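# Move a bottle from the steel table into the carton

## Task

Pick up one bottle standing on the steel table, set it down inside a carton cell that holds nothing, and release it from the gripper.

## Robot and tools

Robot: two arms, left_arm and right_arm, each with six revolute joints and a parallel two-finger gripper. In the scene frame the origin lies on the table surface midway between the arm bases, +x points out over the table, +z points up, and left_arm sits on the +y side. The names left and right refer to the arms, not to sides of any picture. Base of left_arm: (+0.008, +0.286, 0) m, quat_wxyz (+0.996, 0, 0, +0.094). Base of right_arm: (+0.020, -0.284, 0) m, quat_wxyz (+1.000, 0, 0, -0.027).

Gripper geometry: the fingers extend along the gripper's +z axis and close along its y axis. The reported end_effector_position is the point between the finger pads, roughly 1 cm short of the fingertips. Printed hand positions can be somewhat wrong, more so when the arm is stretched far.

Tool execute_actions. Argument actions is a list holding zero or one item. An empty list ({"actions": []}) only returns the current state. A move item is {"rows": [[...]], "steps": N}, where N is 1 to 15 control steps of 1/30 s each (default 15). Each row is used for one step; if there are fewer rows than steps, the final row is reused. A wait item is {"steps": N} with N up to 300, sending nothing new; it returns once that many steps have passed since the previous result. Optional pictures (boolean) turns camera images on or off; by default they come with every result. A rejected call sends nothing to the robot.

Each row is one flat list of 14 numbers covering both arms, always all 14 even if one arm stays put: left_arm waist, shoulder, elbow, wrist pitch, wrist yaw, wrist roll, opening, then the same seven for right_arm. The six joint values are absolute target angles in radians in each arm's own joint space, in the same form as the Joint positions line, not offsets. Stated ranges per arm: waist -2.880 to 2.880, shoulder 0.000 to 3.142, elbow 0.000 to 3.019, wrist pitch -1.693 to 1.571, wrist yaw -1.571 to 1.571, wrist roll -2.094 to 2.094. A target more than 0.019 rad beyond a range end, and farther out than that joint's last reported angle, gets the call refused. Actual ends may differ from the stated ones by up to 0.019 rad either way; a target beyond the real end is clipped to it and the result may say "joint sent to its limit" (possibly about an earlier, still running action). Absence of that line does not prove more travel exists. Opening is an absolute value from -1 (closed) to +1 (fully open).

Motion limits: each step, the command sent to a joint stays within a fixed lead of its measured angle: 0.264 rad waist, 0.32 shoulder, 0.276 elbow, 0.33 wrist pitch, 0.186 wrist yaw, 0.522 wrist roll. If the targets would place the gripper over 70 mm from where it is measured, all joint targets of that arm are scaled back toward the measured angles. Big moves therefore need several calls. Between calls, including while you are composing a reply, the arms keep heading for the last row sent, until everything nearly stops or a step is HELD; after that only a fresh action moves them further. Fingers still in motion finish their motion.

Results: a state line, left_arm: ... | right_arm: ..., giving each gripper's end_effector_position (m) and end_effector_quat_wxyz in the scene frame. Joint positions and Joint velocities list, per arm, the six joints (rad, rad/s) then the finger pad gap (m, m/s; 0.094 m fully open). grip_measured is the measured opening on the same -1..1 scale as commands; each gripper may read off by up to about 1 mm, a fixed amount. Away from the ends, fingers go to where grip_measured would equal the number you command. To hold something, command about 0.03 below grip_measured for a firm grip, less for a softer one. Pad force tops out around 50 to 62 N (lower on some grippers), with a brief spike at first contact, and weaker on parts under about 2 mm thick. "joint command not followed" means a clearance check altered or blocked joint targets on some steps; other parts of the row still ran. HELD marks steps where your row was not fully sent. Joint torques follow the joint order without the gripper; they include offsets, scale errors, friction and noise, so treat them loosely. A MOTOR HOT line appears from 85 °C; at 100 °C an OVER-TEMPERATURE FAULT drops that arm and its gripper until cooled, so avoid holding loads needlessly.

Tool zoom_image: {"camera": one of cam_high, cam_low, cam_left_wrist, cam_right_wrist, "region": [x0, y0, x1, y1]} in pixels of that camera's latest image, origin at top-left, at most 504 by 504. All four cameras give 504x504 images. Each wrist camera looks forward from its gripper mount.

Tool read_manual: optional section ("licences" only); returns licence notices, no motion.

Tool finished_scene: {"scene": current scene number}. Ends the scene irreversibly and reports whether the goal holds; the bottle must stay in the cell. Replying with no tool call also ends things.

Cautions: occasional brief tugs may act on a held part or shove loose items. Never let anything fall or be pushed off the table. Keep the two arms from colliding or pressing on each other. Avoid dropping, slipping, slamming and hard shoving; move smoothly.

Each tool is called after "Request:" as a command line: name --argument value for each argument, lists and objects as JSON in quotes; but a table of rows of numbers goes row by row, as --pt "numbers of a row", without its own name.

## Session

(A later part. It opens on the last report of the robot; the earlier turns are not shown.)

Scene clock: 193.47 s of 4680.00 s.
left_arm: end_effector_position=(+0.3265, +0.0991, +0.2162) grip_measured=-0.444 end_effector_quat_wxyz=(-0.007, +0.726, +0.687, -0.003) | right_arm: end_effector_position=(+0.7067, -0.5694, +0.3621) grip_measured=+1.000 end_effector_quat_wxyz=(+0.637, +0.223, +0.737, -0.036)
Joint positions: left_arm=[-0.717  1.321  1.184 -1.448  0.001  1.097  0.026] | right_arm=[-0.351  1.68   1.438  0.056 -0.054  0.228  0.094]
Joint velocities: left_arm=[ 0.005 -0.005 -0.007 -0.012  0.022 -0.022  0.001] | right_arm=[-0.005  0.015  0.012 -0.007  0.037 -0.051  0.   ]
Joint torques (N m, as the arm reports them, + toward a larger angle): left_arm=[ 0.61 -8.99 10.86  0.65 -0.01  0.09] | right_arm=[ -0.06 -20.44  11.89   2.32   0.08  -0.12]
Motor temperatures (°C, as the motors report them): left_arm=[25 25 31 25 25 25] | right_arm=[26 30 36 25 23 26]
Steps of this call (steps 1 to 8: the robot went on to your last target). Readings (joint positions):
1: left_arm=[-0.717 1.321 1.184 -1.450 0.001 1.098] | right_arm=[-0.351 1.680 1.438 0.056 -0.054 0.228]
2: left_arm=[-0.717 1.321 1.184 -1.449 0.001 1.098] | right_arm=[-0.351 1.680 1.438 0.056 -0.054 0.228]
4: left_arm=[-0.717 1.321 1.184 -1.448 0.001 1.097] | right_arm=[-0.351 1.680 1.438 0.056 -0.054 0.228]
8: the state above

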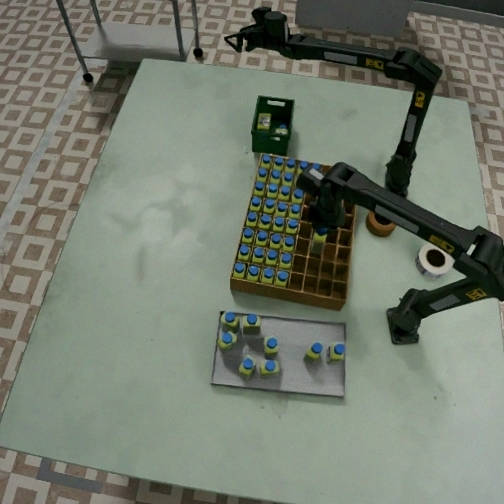

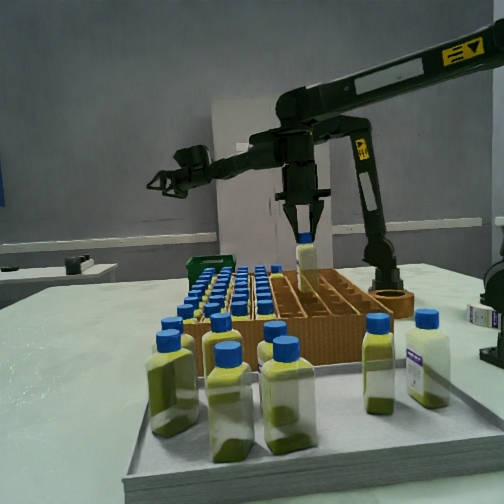

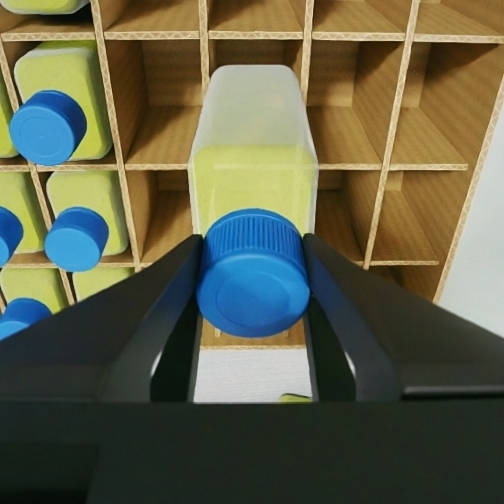

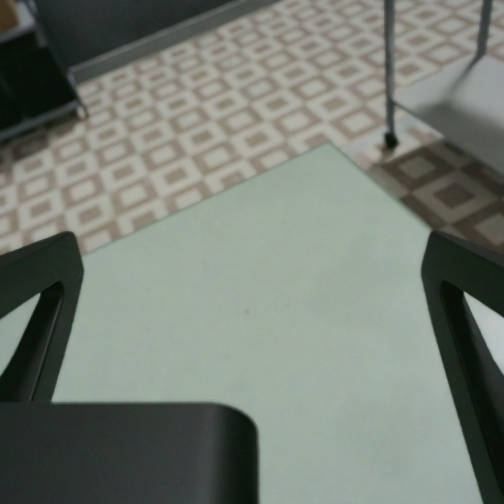

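Request:
execute_actions --actions '[{"rows": [[-0.735,1.322,1.183,-1.433,0,1.087,-0.5, -0.351,1.68,1.438,0.056,-0.054,0.228,1],[-0.735,1.322,1.183,-1.433,0,1.087,-0.5, -0.351,1.68,1.438,0.056,-0.054,0.228,1],[-0.735,1.322,1.183,-1.433,0,1.087,-0.5, -0.351,1.68,1.438,0.056,-0.054,0.228,1],[-0.735,1.322,1.183,-1.433,0,1.087,-0.5, -0.351,1.68,1.438,0.056,-0.054,0.228,1],[-0.735,1.322,1.183,-1.433,0,1.087,-0.5, -0.351,1.68,1.438,0.056,-0.054,0.228,1],[-0.735,1.322,1.183,-1.433,0,1.087,-0.5, -0.351,1.68,1.438,0.056,-0.054,0.228,1],[-0.735,1.334,1.172,-1.42,0,1.087,-0.5, -0.351,1.68,1.438,0.056,-0.054,0.228,1],[-0.735,1.335,1.164,-1.41,0,1.087,-0.5, -0.351,1.68,1.438,0.056,-0.054,0.228,1],[-0.735,1.336,1.156,-1.4,0,1.087,-0.5, -0.351,1.68,1.438,0.056,-0.054,0.228,1],[-0.735,1.338,1.148,-1.39,0,1.087,-0.5, -0.351,1.68,1.438,0.056,-0.054,0.228,1],[-0.735,1.339,1.14,-1.38,0,1.087,-0.5, -0.351,1.68,1.438,0.056,-0.054,0.228,1],[-0.735,1.34,1.132,-1.369,0,1.087,-0.5, -0.351,1.68,1.438,0.056,-0.054,0.228,1],[-0.735,1.342,1.124,-1.358,0,1.087,-0.5, -0.351,1.68,1.438,0.056,-0.054,0.228,1]], "steps": 15}]' --pictures false

Request:
execute_actions --actions '[{"steps": 8}]'

Scene clock: 223.83 s of 4680.00 s.
left_arm: end_effector_position=(+0.3268, +0.0933, +0.1941) grip_measured=-0.444 end_effector_quat_wxyz=(-0.002, +0.731, +0.682, +0.001) | right_arm: end_effector_position=(+0.7067, -0.5694, +0.3621) grip_measured=+1.000 end_effector_quat_wxyz=(+0.637, +0.223, +0.737, -0.036)
Joint positions: left_arm=[-0.732  1.333  1.136 -1.378 -0.002  1.096  0.026] | right_arm=[-0.351  1.68   1.438  0.056 -0.054  0.228  0.094]
Joint velocities: left_arm=[-0.005  0.015 -0.154  0.076 -0.066  0.051  0.   ] | right_arm=[ 0.005 -0.005  0.007  0.007 -0.022 -0.022  0.   ]
Joint torques (N m, as the arm reports them, + toward a larger angle): left_arm=[-0.25 -8.38 10.71  0.54  0.16  0.03] | right_arm=[ -0.06 -20.49  11.9    2.32   0.08  -0.12]
Motor temperatures (°C, as the motors report them): left_arm=[25 25 30 25 25 25] | right_arm=[26 30 37 25 23 26]
Steps of this call (steps 1 to 30: the robot went on to your last target; steps 31 to 90: nothing new was sent; then 26.87 s passed at rest; steps 91 to 105: all 15 steps of this action). Readings (joint positions):
91: left_arm=[-0.704 1.332 1.159 -1.445 -0.003 1.096] | right_arm=[-0.351 1.680 1.438 0.056 -0.054 0.228]
92: left_arm=[-0.708 1.332 1.159 -1.445 -0.003 1.096] | right_arm=[-0.351 1.680 1.438 0.056 -0.054 0.228]
94: left_arm=[-0.719 1.332 1.159 -1.445 -0.003 1.096] | right_arm=[-0.351 1.680 1.438 0.056 -0.054 0.228]
98: left_arm=[-0.732 1.332 1.159 -1.440 -0.002 1.096] | right_arm=[-0.351 1.680 1.438 0.056 -0.054 0.228]
105: the state above

Scene clock: 224.10 s of 4680.00 s.
left_arm: end_effector_position=(+0.3258, +0.0936, +0.1911) grip_measured=-0.444 end_effector_quat_wxyz=(-0.004, +0.731, +0.682, -0.000) | right_arm: end_effector_position=(+0.7067, -0.5694, +0.3621) grip_measured=+1.000 end_effector_quat_wxyz=(+0.637, +0.223, +0.737, -0.036)
Joint positions: left_arm=[-0.732  1.334  1.129 -1.374 -0.001  1.096  0.026] | right_arm=[-0.351  1.68   1.438  0.056 -0.054  0.228  0.094]
Joint velocities: left_arm=[ 0.005 -0.005 -0.002  0.002 -0.037 -0.022 -0.   ] | right_arm=[-0.015 -0.005 -0.017  0.007  0.007 -0.051  0.   ]
Joint torques (N m, as the arm reports them, + toward a larger angle): left_arm=[-1.01 -8.39 10.49  0.72  0.07  0.06] | right_arm=[ -0.06 -20.45  11.9    2.33   0.08  -0.12]
Motor temperatures (°C, as the motors report them): left_arm=[25 25 30 25 25 25] | right_arm=[26 30 37 25 23 26]
Steps of this call (steps 1 to 8: the robot went on to your last target). Readings (joint positions):
1: left_arm=[-0.732 1.333 1.132 -1.376 -0.002 1.096] | right_arm=[-0.351 1.680 1.438 0.056 -0.054 0.228]
2: left_arm=[-0.732 1.334 1.129 -1.376 -0.002 1.096] | right_arm=[-0.351 1.680 1.438 0.056 -0.054 0.228]
4: left_arm=[-0.732 1.334 1.129 -1.374 -0.002 1.096] | right_arm=[-0.351 1.680 1.438 0.056 -0.054 0.228]
8: the state above

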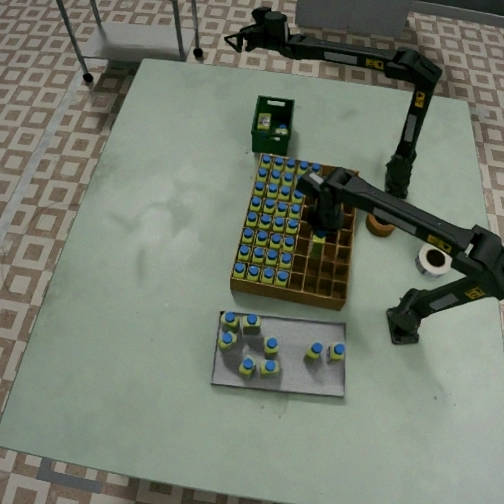

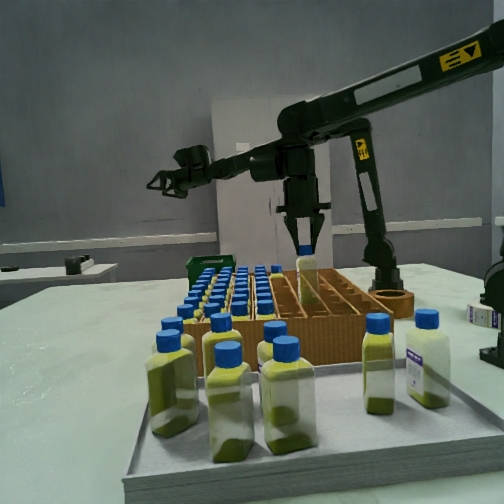

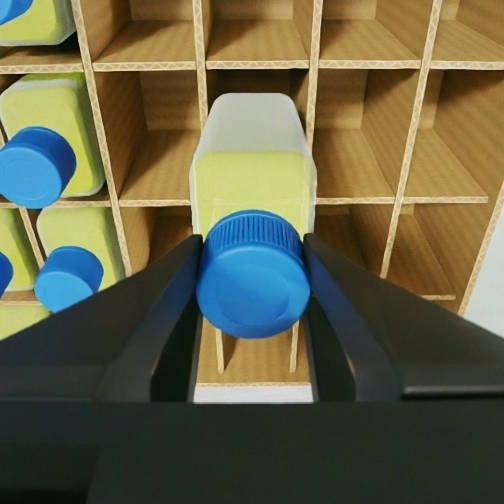

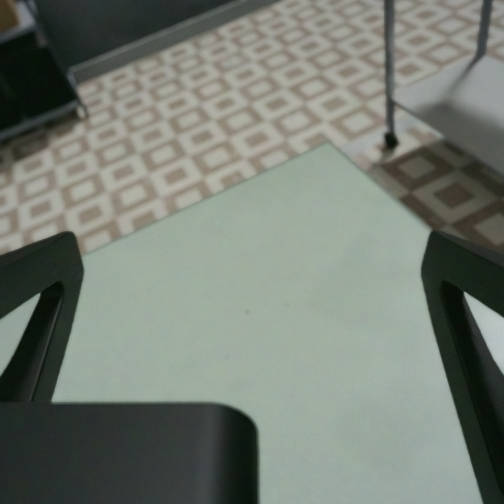

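Request:
zoom_image --camera "cam_low" --region '[260, 230, 360, 330]'

Request:
zoom_image --camera "cam_high" --region '[280, 210, 360, 290]'

Region (260, 230, 360, 330) of cam_low's 504x504 image, scaled by 5.040, with more detail than that image has.

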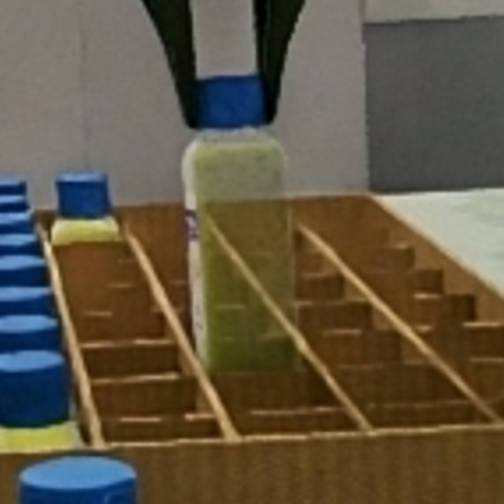

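Region (280, 210, 360, 290) of cam_high's 504x504 image, scaled by 6.300, with more detail than that image has.

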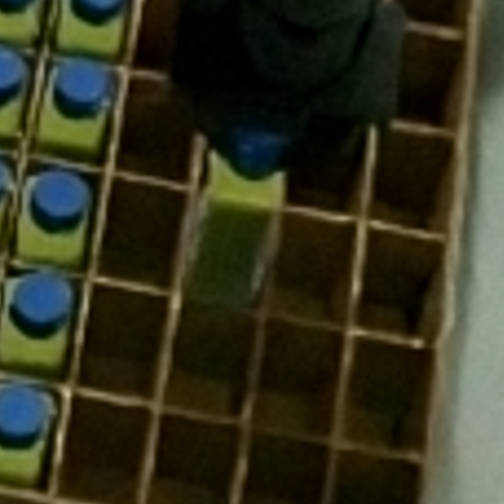

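Request:
execute_actions --actions '[{"rows": [[-0.75,1.342,1.124,-1.358,0,1.08,-0.47, -0.351,1.68,1.438,0.056,-0.054,0.228,1],[-0.75,1.342,1.124,-1.358,0,1.08,-0.47, -0.351,1.68,1.438,0.056,-0.054,0.228,1],[-0.75,1.342,1.124,-1.358,0,1.08,-0.47, -0.351,1.68,1.438,0.056,-0.054,0.228,1],[-0.75,1.342,1.124,-1.358,0,1.08,-0.47, -0.351,1.68,1.438,0.056,-0.054,0.228,1],[-0.75,1.342,1.124,-1.358,0,1.08,-0.47, -0.351,1.68,1.438,0.056,-0.054,0.228,1],[-0.75,1.343,1.116,-1.348,0,1.08,-0.47, -0.351,1.68,1.438,0.056,-0.054,0.228,1],[-0.75,1.344,1.108,-1.338,0,1.08,-0.47, -0.351,1.68,1.438,0.056,-0.054,0.228,1],[-0.75,1.345,1.1,-1.328,0,1.08,-0.47, -0.351,1.68,1.438,0.056,-0.054,0.228,1],[-0.75,1.346,1.092,-1.318,0,1.08,-0.47, -0.351,1.68,1.438,0.056,-0.054,0.228,1],[-0.75,1.347,1.084,-1.308,0,1.08,-0.47, -0.351,1.68,1.438,0.056,-0.054,0.228,1],[-0.75,1.349,1.078,-1.3,0,1.08,-0.47, -0.351,1.68,1.438,0.056,-0.054,0.228,1],[-0.75,1.35,1.072,-1.293,0,1.08,-0.47, -0.351,1.68,1.438,0.056,-0.054,0.228,1]], "steps": 15}]' --pictures false

Request:
execute_actions --actions '[{"steps": 6}]'

Scene clock: 259.33 s of 4680.00 s.
left_arm: end_effector_position=(+0.3215, +0.0911, +0.1694) grip_measured=-0.444 end_effector_quat_wxyz=(-0.003, +0.733, +0.680, -0.000) | right_arm: end_effector_position=(+0.7067, -0.5694, +0.3621) grip_measured=+1.000 end_effector_quat_wxyz=(+0.637, +0.223, +0.737, -0.036)
Joint positions: left_arm=[-0.744  1.34   1.076 -1.313 -0.001  1.09   0.026] | right_arm=[-0.351  1.68   1.438  0.056 -0.054  0.228  0.094]
Joint velocities: left_arm=[-0.005  0.063 -0.046  0.042 -0.051  0.037  0.001] | right_arm=[-0.024  0.015 -0.002  0.002 -0.037  0.022  0.   ]
Joint torques (N m, as the arm reports them, + toward a larger angle): left_arm=[ 0.25 -8.99 10.24  0.69  0.09  0.02] | right_arm=[ -0.06 -20.44  11.89   2.32   0.08  -0.12]
Motor temperatures (°C, as the motors report them): left_arm=[25 25 29 25 25 25] | right_arm=[26 30 37 25 23 26]
Steps of this call (steps 1 to 15: the robot went on to your last target; steps 16 to 90: nothing new was sent; then 31.73 s passed at rest; steps 91 to 105: all 15 steps of this action). Readings (joint positions):
91: left_arm=[-0.733 1.334 1.129 -1.374 -0.001 1.095] | right_arm=[-0.351 1.680 1.438 0.056 -0.054 0.228]
92: left_arm=[-0.734 1.334 1.129 -1.374 -0.001 1.094] | right_arm=[-0.351 1.680 1.438 0.056 -0.054 0.228]
94: left_arm=[-0.739 1.334 1.129 -1.374 -0.001 1.092] | right_arm=[-0.351 1.680 1.438 0.056 -0.054 0.228]
98: left_arm=[-0.744 1.334 1.121 -1.359 -0.001 1.091] | right_arm=[-0.351 1.680 1.438 0.056 -0.054 0.228]
105: the state above

Scene clock: 259.53 s of 4680.00 s.
left_arm: end_effector_position=(+0.3221, +0.0907, +0.1675) grip_measured=-0.444 end_effector_quat_wxyz=(-0.003, +0.733, +0.681, -0.000) | right_arm: end_effector_position=(+0.7067, -0.5694, +0.3621) grip_measured=+1.000 end_effector_quat_wxyz=(+0.637, +0.223, +0.737, -0.036)
Joint positions: left_arm=[-0.744  1.344  1.075 -1.308 -0.001  1.089  0.026] | right_arm=[-0.351  1.68   1.438  0.056 -0.054  0.228  0.094]
Joint velocities: left_arm=[-0.015 -0.015 -0.007  0.002 -0.037 -0.066 -0.002] | right_arm=[-0.005 -0.005  0.002 -0.002  0.066 -0.037  0.   ]
Joint torques (N m, as the arm reports them, + toward a larger angle): left_arm=[-0.76 -9.11 10.32  0.68  0.08  0.07] | right_arm=[ -0.07 -20.49  11.89   2.32   0.08  -0.12]
Motor temperatures (°C, as the motors report them): left_arm=[25 25 29 25 25 25] | right_arm=[26 30 37 25 23 26]
Steps of this call (steps 1 to 6: the robot went on to your last target). Readings (joint positions):
1: left_arm=[-0.744 1.342 1.075 -1.312 -0.001 1.090] | right_arm=[-0.351 1.680 1.438 0.056 -0.054 0.228]
2: left_arm=[-0.744 1.343 1.075 -1.311 -0.001 1.090] | right_arm=[-0.351 1.680 1.438 0.056 -0.054 0.228]
4: left_arm=[-0.744 1.344 1.075 -1.309 -0.001 1.089] | right_arm=[-0.351 1.680 1.438 0.056 -0.054 0.228]
6: the state above

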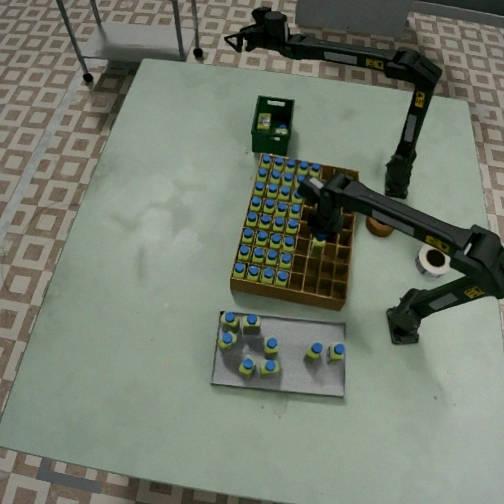

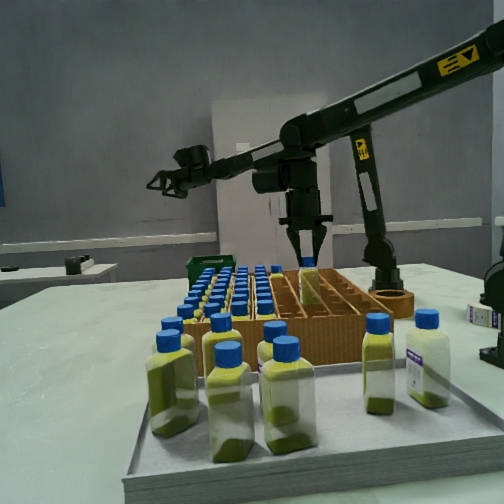

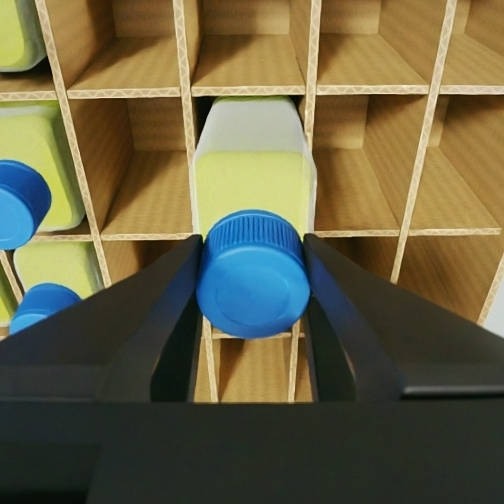

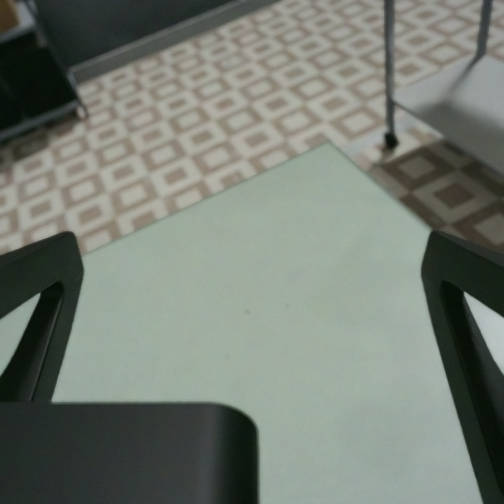

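Inside. Now down to the seat while shifting +y, with a lighter grip.

Request:
execute_actions --actions '[{"rows": [[-0.735,1.355,1.066,-1.285,0,1.1,-0.44, -0.351,1.68,1.438,0.056,-0.054,0.228,1],[-0.732,1.357,1.06,-1.277,0,1.1,-0.44, -0.351,1.68,1.438,0.056,-0.054,0.228,1],[-0.729,1.359,1.054,-1.269,0,1.103,-0.44, -0.351,1.68,1.438,0.056,-0.054,0.228,1],[-0.726,1.361,1.048,-1.261,0,1.106,-0.44, -0.351,1.68,1.438,0.056,-0.054,0.228,1],[-0.723,1.363,1.042,-1.253,0,1.109,-0.44, -0.351,1.68,1.438,0.056,-0.054,0.228,1],[-0.72,1.365,1.036,-1.245,0,1.112,-0.44, -0.351,1.68,1.438,0.056,-0.054,0.228,1],[-0.717,1.367,1.03,-1.237,0,1.112,-0.44, -0.351,1.68,1.438,0.056,-0.054,0.228,1],[-0.714,1.369,1.024,-1.229,0,1.112,-0.44, -0.351,1.68,1.438,0.056,-0.054,0.228,1],[-0.712,1.371,1.018,-1.221,0,1.112,-0.44, -0.351,1.68,1.438,0.056,-0.054,0.228,1],[-0.712,1.373,1.012,-1.213,0,1.112,-0.44, -0.351,1.68,1.438,0.056,-0.054,0.228,1],[-0.712,1.375,1.006,-1.205,0,1.112,-0.44, -0.351,1.68,1.438,0.056,-0.054,0.228,1],[-0.712,1.377,1.0,-1.197,0,1.112,-0.44, -0.351,1.68,1.438,0.056,-0.054,0.228,1],[-0.712,1.378,0.994,-1.189,0,1.112,-0.44, -0.351,1.68,1.438,0.056,-0.054,0.228,1],[-0.712,1.379,0.988,-1.182,0,1.112,-0.44, -0.351,1.68,1.438,0.056,-0.054,0.228,1],[-0.712,1.38,0.983,-1.176,0,1.112,-0.44, -0.351,1.68,1.438,0.056,-0.054,0.228,1]], "steps": 15}]' --pictures false

Request:
execute_actions --actions '[{"steps": 10}]'

Scene clock: 281.10 s of 4680.00 s.
left_arm: end_effector_position=(+0.3260, +0.0959, +0.1332) grip_measured=-0.430 end_effector_quat_wxyz=(+0.004, +0.730, +0.683, -0.001) | right_arm: end_effector_position=(+0.7067, -0.5694, +0.3621) grip_measured=+1.000 end_effector_quat_wxyz=(+0.637, +0.223, +0.737, -0.036)
Joint positions: left_arm=[-0.723  1.366  1.002 -1.199  0.005  1.102  0.027] | right_arm=[-0.351  1.68   1.438  0.056 -0.054  0.228  0.094]
Joint velocities: left_arm=[-0.015  0.034 -0.159  0.212 -0.007 -0.022 -0.   ] | right_arm=[-0.015 -0.015  0.002 -0.027  0.007  0.007  0.   ]
Joint torques (N m, as the arm reports them, + toward a larger angle): left_arm=[ 1.21 -8.43  9.25  0.26 -0.04  0.27] | right_arm=[ -0.03 -20.47  11.89   2.31   0.08  -0.12]
Motor temperatures (°C, as the motors report them): left_arm=[25 25 29 25 25 25] | right_arm=[26 30 37 26 23 26]
Steps of this call (steps 1 to 15: the robot went on to your last target; steps 16 to 90: nothing new was sent; then 18.07 s passed at rest; steps 91 to 105: all 15 steps of this action). Readings (joint positions):
91: left_arm=[-0.744 1.344 1.075 -1.307 -0.001 1.090] | right_arm=[-0.351 1.680 1.438 0.056 -0.054 0.228]
92: left_arm=[-0.743 1.344 1.074 -1.304 -0.001 1.090] | right_arm=[-0.351 1.680 1.438 0.056 -0.054 0.228]
94: left_arm=[-0.741 1.344 1.067 -1.290 -0.001 1.092] | right_arm=[-0.351 1.680 1.438 0.056 -0.054 0.228]
98: left_arm=[-0.730 1.349 1.043 -1.258 0.000 1.098] | right_arm=[-0.351 1.680 1.438 0.056 -0.054 0.228]
105: the state above

Scene clock: 281.43 s of 4680.00 s.
left_arm: end_effector_position=(+0.3251, +0.0962, +0.1280) grip_measured=-0.430 end_effector_quat_wxyz=(+0.003, +0.730, +0.683, -0.002) | right_arm: end_effector_position=(+0.7067, -0.5694, +0.3621) grip_measured=+1.000 end_effector_quat_wxyz=(+0.637, +0.223, +0.737, -0.036)
Joint positions: left_arm=[-0.723  1.37   0.991 -1.187  0.006  1.102  0.027] | right_arm=[-0.351  1.68   1.438  0.056 -0.054  0.228  0.094]
Joint velocities: left_arm=[-0.005 -0.005  0.002  0.002 -0.081  0.022  0.   ] | right_arm=[-0.015  0.015 -0.002 -0.002  0.022 -0.007  0.   ]
Joint torques (N m, as the arm reports them, + toward a larger angle): left_arm=[ 0.6  -8.03  9.47  0.45 -0.13  0.21] | right_arm=[ -0.11 -20.44  11.88   2.33   0.08  -0.12]
Motor temperatures (°C, as the motors report them): left_arm=[25 25 29 25 25 25] | right_arm=[26 30 37 26 23 26]
Steps of this call (steps 1 to 10: the robot went on to your last target). Readings (joint positions):
1: left_arm=[-0.723 1.368 0.997 -1.194 0.005 1.102] | right_arm=[-0.351 1.680 1.438 0.056 -0.054 0.228]
2: left_arm=[-0.723 1.369 0.994 -1.190 0.005 1.102] | right_arm=[-0.351 1.680 1.438 0.056 -0.054 0.228]
4: left_arm=[-0.723 1.370 0.991 -1.187 0.006 1.102] | right_arm=[-0.351 1.680 1.438 0.056 -0.054 0.228]
8: left_arm=[-0.723 1.370 0.991 -1.187 0.006 1.102] | right_arm=[-0.351 1.680 1.438 0.056 -0.054 0.228]
10: the state above

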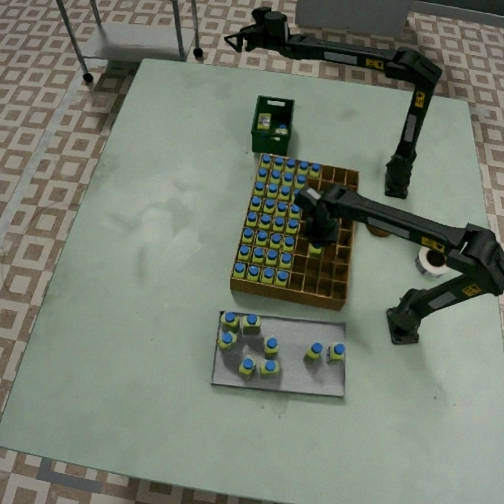

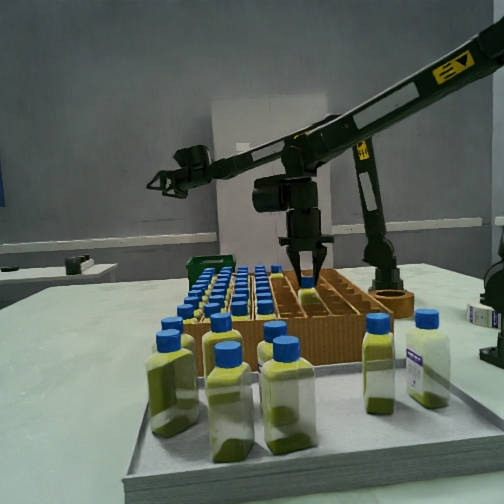

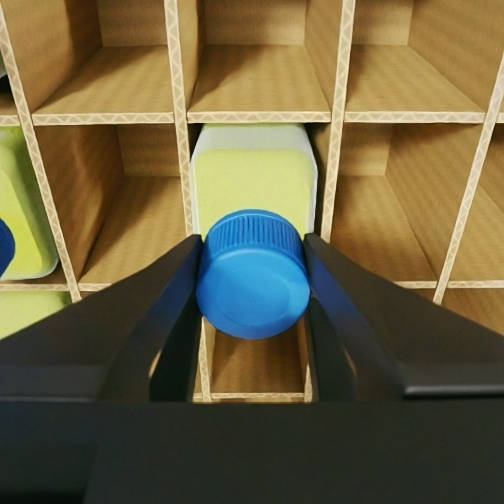

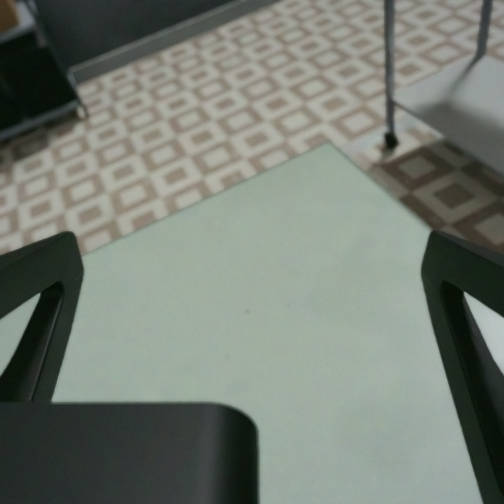

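Request:
execute_actions --actions '[{"rows": [[-0.712,1.382,0.979,-1.174,0,1.112,-0.44, -0.351,1.68,1.438,0.056,-0.054,0.228,1],[-0.712,1.384,0.975,-1.171,0,1.112,-0.44, -0.351,1.68,1.438,0.056,-0.054,0.228,1],[-0.712,1.386,0.972,-1.167,0,1.112,-0.44, -0.351,1.68,1.438,0.056,-0.054,0.228,1],[-0.712,1.388,0.969,-1.163,0,1.112,-0.44, -0.351,1.68,1.438,0.056,-0.054,0.228,1],[-0.712,1.39,0.966,-1.159,0,1.112,-0.44, -0.351,1.68,1.438,0.056,-0.054,0.228,1],[-0.712,1.392,0.963,-1.155,0,1.112,-0.44, -0.351,1.68,1.438,0.056,-0.054,0.228,1],[-0.712,1.394,0.96,-1.151,0,1.112,-0.44, -0.351,1.68,1.438,0.056,-0.054,0.228,1],[-0.712,1.395,0.957,-1.148,0,1.112,-0.44, -0.351,1.68,1.438,0.056,-0.054,0.228,1]], "steps": 15}]'

Scene clock: 293.23 s of 4680.00 s.
left_arm: end_effector_position=(+0.3232, +0.0970, +0.1149) grip_measured=-0.430 end_effector_quat_wxyz=(+0.000, +0.731, +0.683, -0.004) | right_arm: end_effector_position=(+0.7067, -0.5694, +0.3621) grip_measured=+1.000 end_effector_quat_wxyz=(+0.637, +0.223, +0.737, -0.036)
Joint positions: left_arm=[-0.723  1.384  0.967 -1.156  0.007  1.103  0.027] | right_arm=[-0.351  1.68   1.438  0.056 -0.054  0.228  0.094]
Joint velocities: left_arm=[-0.005 -0.005  0.002 -0.002 -0.022  0.007 -0.   ] | right_arm=[-0.005 -0.005 -0.007 -0.007  0.037  0.051  0.   ]
Joint torques (N m, as the arm reports them, + toward a larger angle): left_arm=[ 1.19 -8.09  9.24  0.48 -0.24  0.21] | right_arm=[ -0.03 -20.48  11.89   2.32   0.08  -0.12]
Motor temperatures (°C, as the motors report them): left_arm=[25 25 29 25 25 25] | right_arm=[26 30 37 26 23 26]
Steps of this call (steps 1 to 30: the robot went on to your last target; steps 31 to 90: nothing new was sent; then 8.30 s passed at rest; steps 91 to 105: all 15 steps of this action). Readings (joint positions):
91: left_arm=[-0.723 1.370 0.991 -1.187 0.006 1.102] | right_arm=[-0.351 1.680 1.438 0.056 -0.054 0.228]
92: left_arm=[-0.723 1.370 0.990 -1.185 0.006 1.102] | right_arm=[-0.351 1.680 1.438 0.056 -0.054 0.228]
94: left_arm=[-0.723 1.371 0.986 -1.179 0.006 1.102] | right_arm=[-0.351 1.680 1.438 0.056 -0.054 0.228]
98: left_arm=[-0.723 1.376 0.974 -1.163 0.006 1.103] | right_arm=[-0.351 1.680 1.438 0.056 -0.054 0.228]
105: the state above

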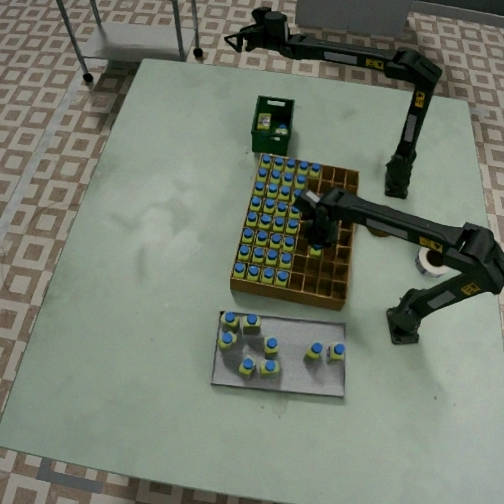

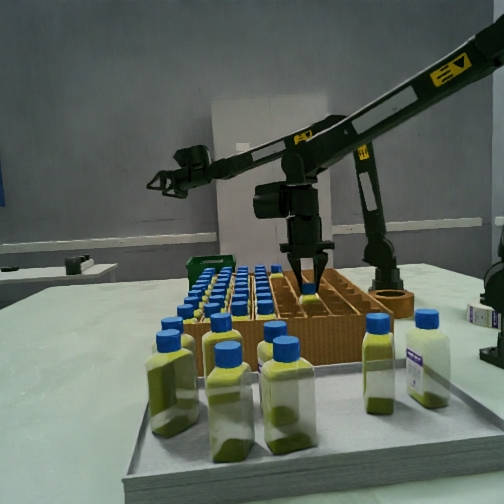

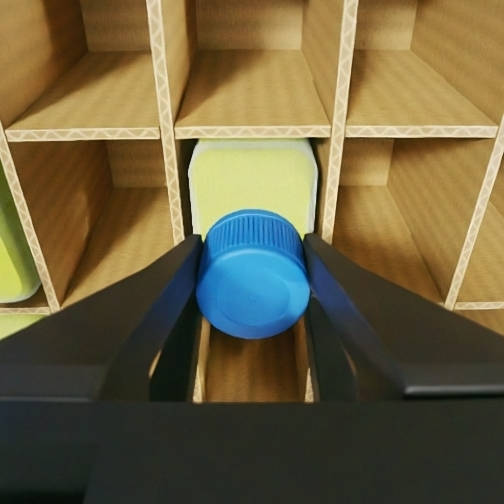

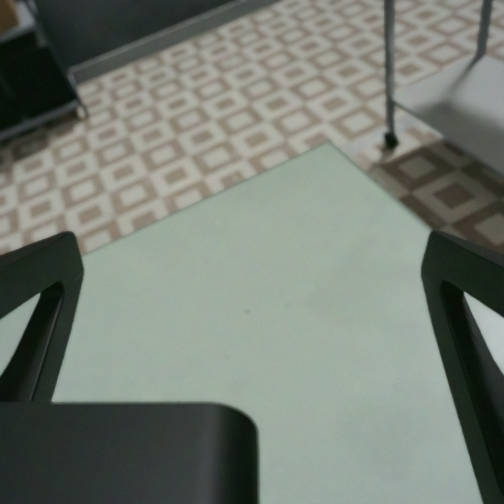

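Essentially at the floor. A tiny extra push down, then release and lift.

Request:
execute_actions --actions '[{"rows": [[-0.715,1.398,0.952,-1.142,0,1.105,-0.44, -0.351,1.68,1.438,0.056,-0.054,0.228,1],[-0.715,1.398,0.952,-1.142,0,1.105,-0.44, -0.351,1.68,1.438,0.056,-0.054,0.228,1],[-0.715,1.398,0.952,-1.142,0,1.105,-0.44, -0.351,1.68,1.438,0.056,-0.054,0.228,1],[-0.715,1.398,0.952,-1.142,0,1.105,-0.44, -0.351,1.68,1.438,0.056,-0.054,0.228,1],[-0.715,1.398,0.952,-1.142,0,1.105,-0.44, -0.351,1.68,1.438,0.056,-0.054,0.228,1],[-0.723,1.388,0.965,-1.15,0,1.105,-0.41, -0.351,1.68,1.438,0.056,-0.054,0.228,1],[-0.723,1.388,0.965,-1.15,0,1.105,-0.38, -0.351,1.68,1.438,0.056,-0.054,0.228,1],[-0.723,1.388,0.965,-1.15,0,1.105,-0.3, -0.351,1.68,1.438,0.056,-0.054,0.228,1],[-0.723,1.388,0.965,-1.15,0,1.105,-0.15, -0.351,1.68,1.438,0.056,-0.054,0.228,1],[-0.723,1.388,0.965,-1.15,0,1.105,0.0, -0.351,1.68,1.438,0.056,-0.054,0.228,1]], "steps": 13}]' --pictures false

Request:
execute_actions --actions '[{"rows": [[-0.723,1.37,1.02,-1.175,0,1.105,0.0, -0.351,1.68,1.438,0.056,-0.054,0.228,1],[-0.723,1.365,1.035,-1.19,0,1.105,0.0, -0.351,1.68,1.438,0.056,-0.054,0.228,1],[-0.723,1.36,1.05,-1.21,0,1.105,0.0, -0.351,1.68,1.438,0.056,-0.054,0.228,1],[-0.723,1.355,1.065,-1.23,0,1.105,0.0, -0.351,1.68,1.438,0.056,-0.054,0.228,1],[-0.723,1.35,1.08,-1.25,0,1.105,0.0, -0.351,1.68,1.438,0.056,-0.054,0.228,1],[-0.723,1.345,1.095,-1.27,0,1.105,0.0, -0.351,1.68,1.438,0.056,-0.054,0.228,1],[-0.723,1.34,1.11,-1.29,0,1.105,0.0, -0.351,1.68,1.438,0.056,-0.054,0.228,1]], "steps": 15}]'

Scene clock: 312.00 s of 4680.00 s.
left_arm: end_effector_position=(+0.3236, +0.0974, +0.1137) grip_measured=-0.003 end_effector_quat_wxyz=(+0.001, +0.731, +0.683, -0.002) | right_arm: end_effector_position=(+0.7067, -0.5694, +0.3621) grip_measured=+1.000 end_effector_quat_wxyz=(+0.637, +0.223, +0.737, -0.036)
Joint positions: left_arm=[-0.723  1.384  0.964 -1.151  0.004  1.103  0.047] | right_arm=[-0.351  1.68   1.438  0.056 -0.054  0.228  0.094]
Joint velocities: left_arm=[ 0.005 -0.015 -0.007 -0.002 -0.037  0.022  0.002] | right_arm=[-0.015 -0.005  0.012 -0.002 -0.051  0.037  0.   ]
Joint torques (N m, as the arm reports them, + toward a larger angle): left_arm=[ 0.01 -8.09 10.1   0.17 -0.09  0.13] | right_arm=[ -0.04 -20.48  11.88   2.31   0.08  -0.12]
Motor temperatures (°C, as the motors report them): left_arm=[25 25 29 25 25 25] | right_arm=[26 30 37 26 23 26]
Steps of this call (steps 1 to 15: the robot went on to your last target; steps 16 to 90: nothing new was sent; then 15.33 s passed at rest; steps 91 to 103: all 13 steps of this action). Readings (joint positions):
91: left_arm=[-0.723 1.384 0.967 -1.155 0.007 1.103] | right_arm=[-0.351 1.680 1.438 0.056 -0.054 0.228]
92: left_arm=[-0.723 1.384 0.966 -1.154 0.008 1.103] | right_arm=[-0.351 1.680 1.438 0.056 -0.054 0.228]
94: left_arm=[-0.723 1.384 0.965 -1.151 0.008 1.103] | right_arm=[-0.351 1.680 1.438 0.056 -0.054 0.228]
98: left_arm=[-0.723 1.384 0.964 -1.151 0.005 1.103] | right_arm=[-0.351 1.680 1.438 0.056 -0.054 0.228]
103: the state above

Scene clock: 312.50 s of 4680.00 s.
left_arm: end_effector_position=(+0.3303, +0.0935, +0.1651) grip_measured=-0.002 end_effector_quat_wxyz=(+0.011, +0.730, +0.683, +0.001) | right_arm: end_effector_position=(+0.7067, -0.5694, +0.3621) grip_measured=+1.000 end_effector_quat_wxyz=(+0.637, +0.223, +0.737, -0.036)
Joint positions: left_arm=[-0.723  1.342  1.067 -1.274  0.004  1.103  0.047] | right_arm=[-0.351  1.68   1.438  0.056 -0.054  0.228  0.094]
Joint velocities: left_arm=[-0.005  0.005 -0.007 -0.056 -0.007 -0.007 -0.001] | right_arm=[-0.005 -0.015 -0.012 -0.012 -0.066 -0.037  0.   ]
Joint torques (N m, as the arm reports them, + toward a larger angle): left_arm=[ 0.03 -9.   15.06 -0.46 -0.08  0.21] | right_arm=[ -0.04 -20.46  11.89   2.32   0.08  -0.12]
Motor temperatures (°C, as the motors report them): left_arm=[25 25 29 25 25 25] | right_arm=[26 30 37 26 23 26]
Steps of this call (steps 1 to 15: all 15 steps of this action). Readings (joint positions):
1: left_arm=[-0.723 1.384 0.964 -1.152 0.004 1.103] | right_arm=[-0.351 1.680 1.438 0.056 -0.054 0.228]
2: left_arm=[-0.723 1.384 0.965 -1.159 0.004 1.103] | right_arm=[-0.351 1.680 1.438 0.056 -0.054 0.228]
4: left_arm=[-0.723 1.384 0.977 -1.185 0.004 1.103] | right_arm=[-0.351 1.680 1.438 0.056 -0.054 0.228]
8: left_arm=[-0.723 1.375 1.031 -1.254 0.004 1.103] | right_arm=[-0.351 1.680 1.438 0.056 -0.054 0.228]
15: the state above

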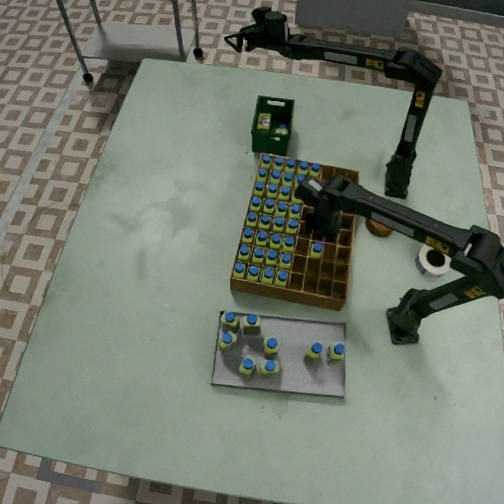

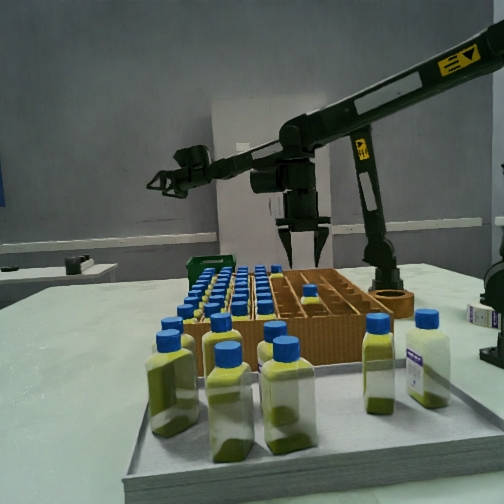

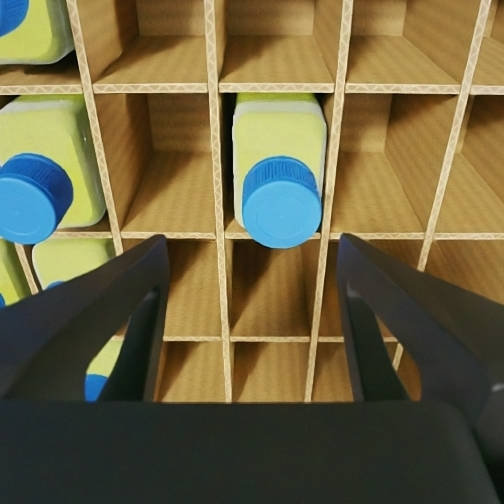

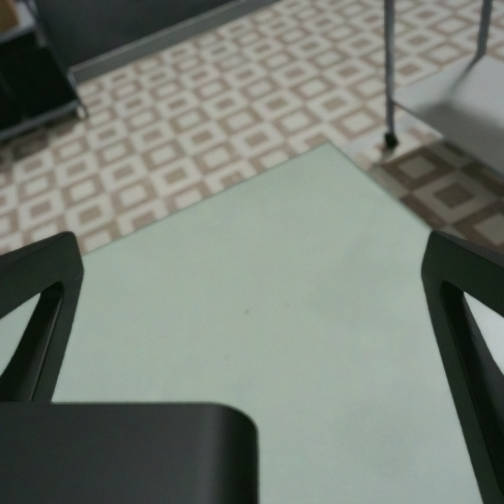

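Request:
finished_scene --scene 2

The scene is finished: the task was done.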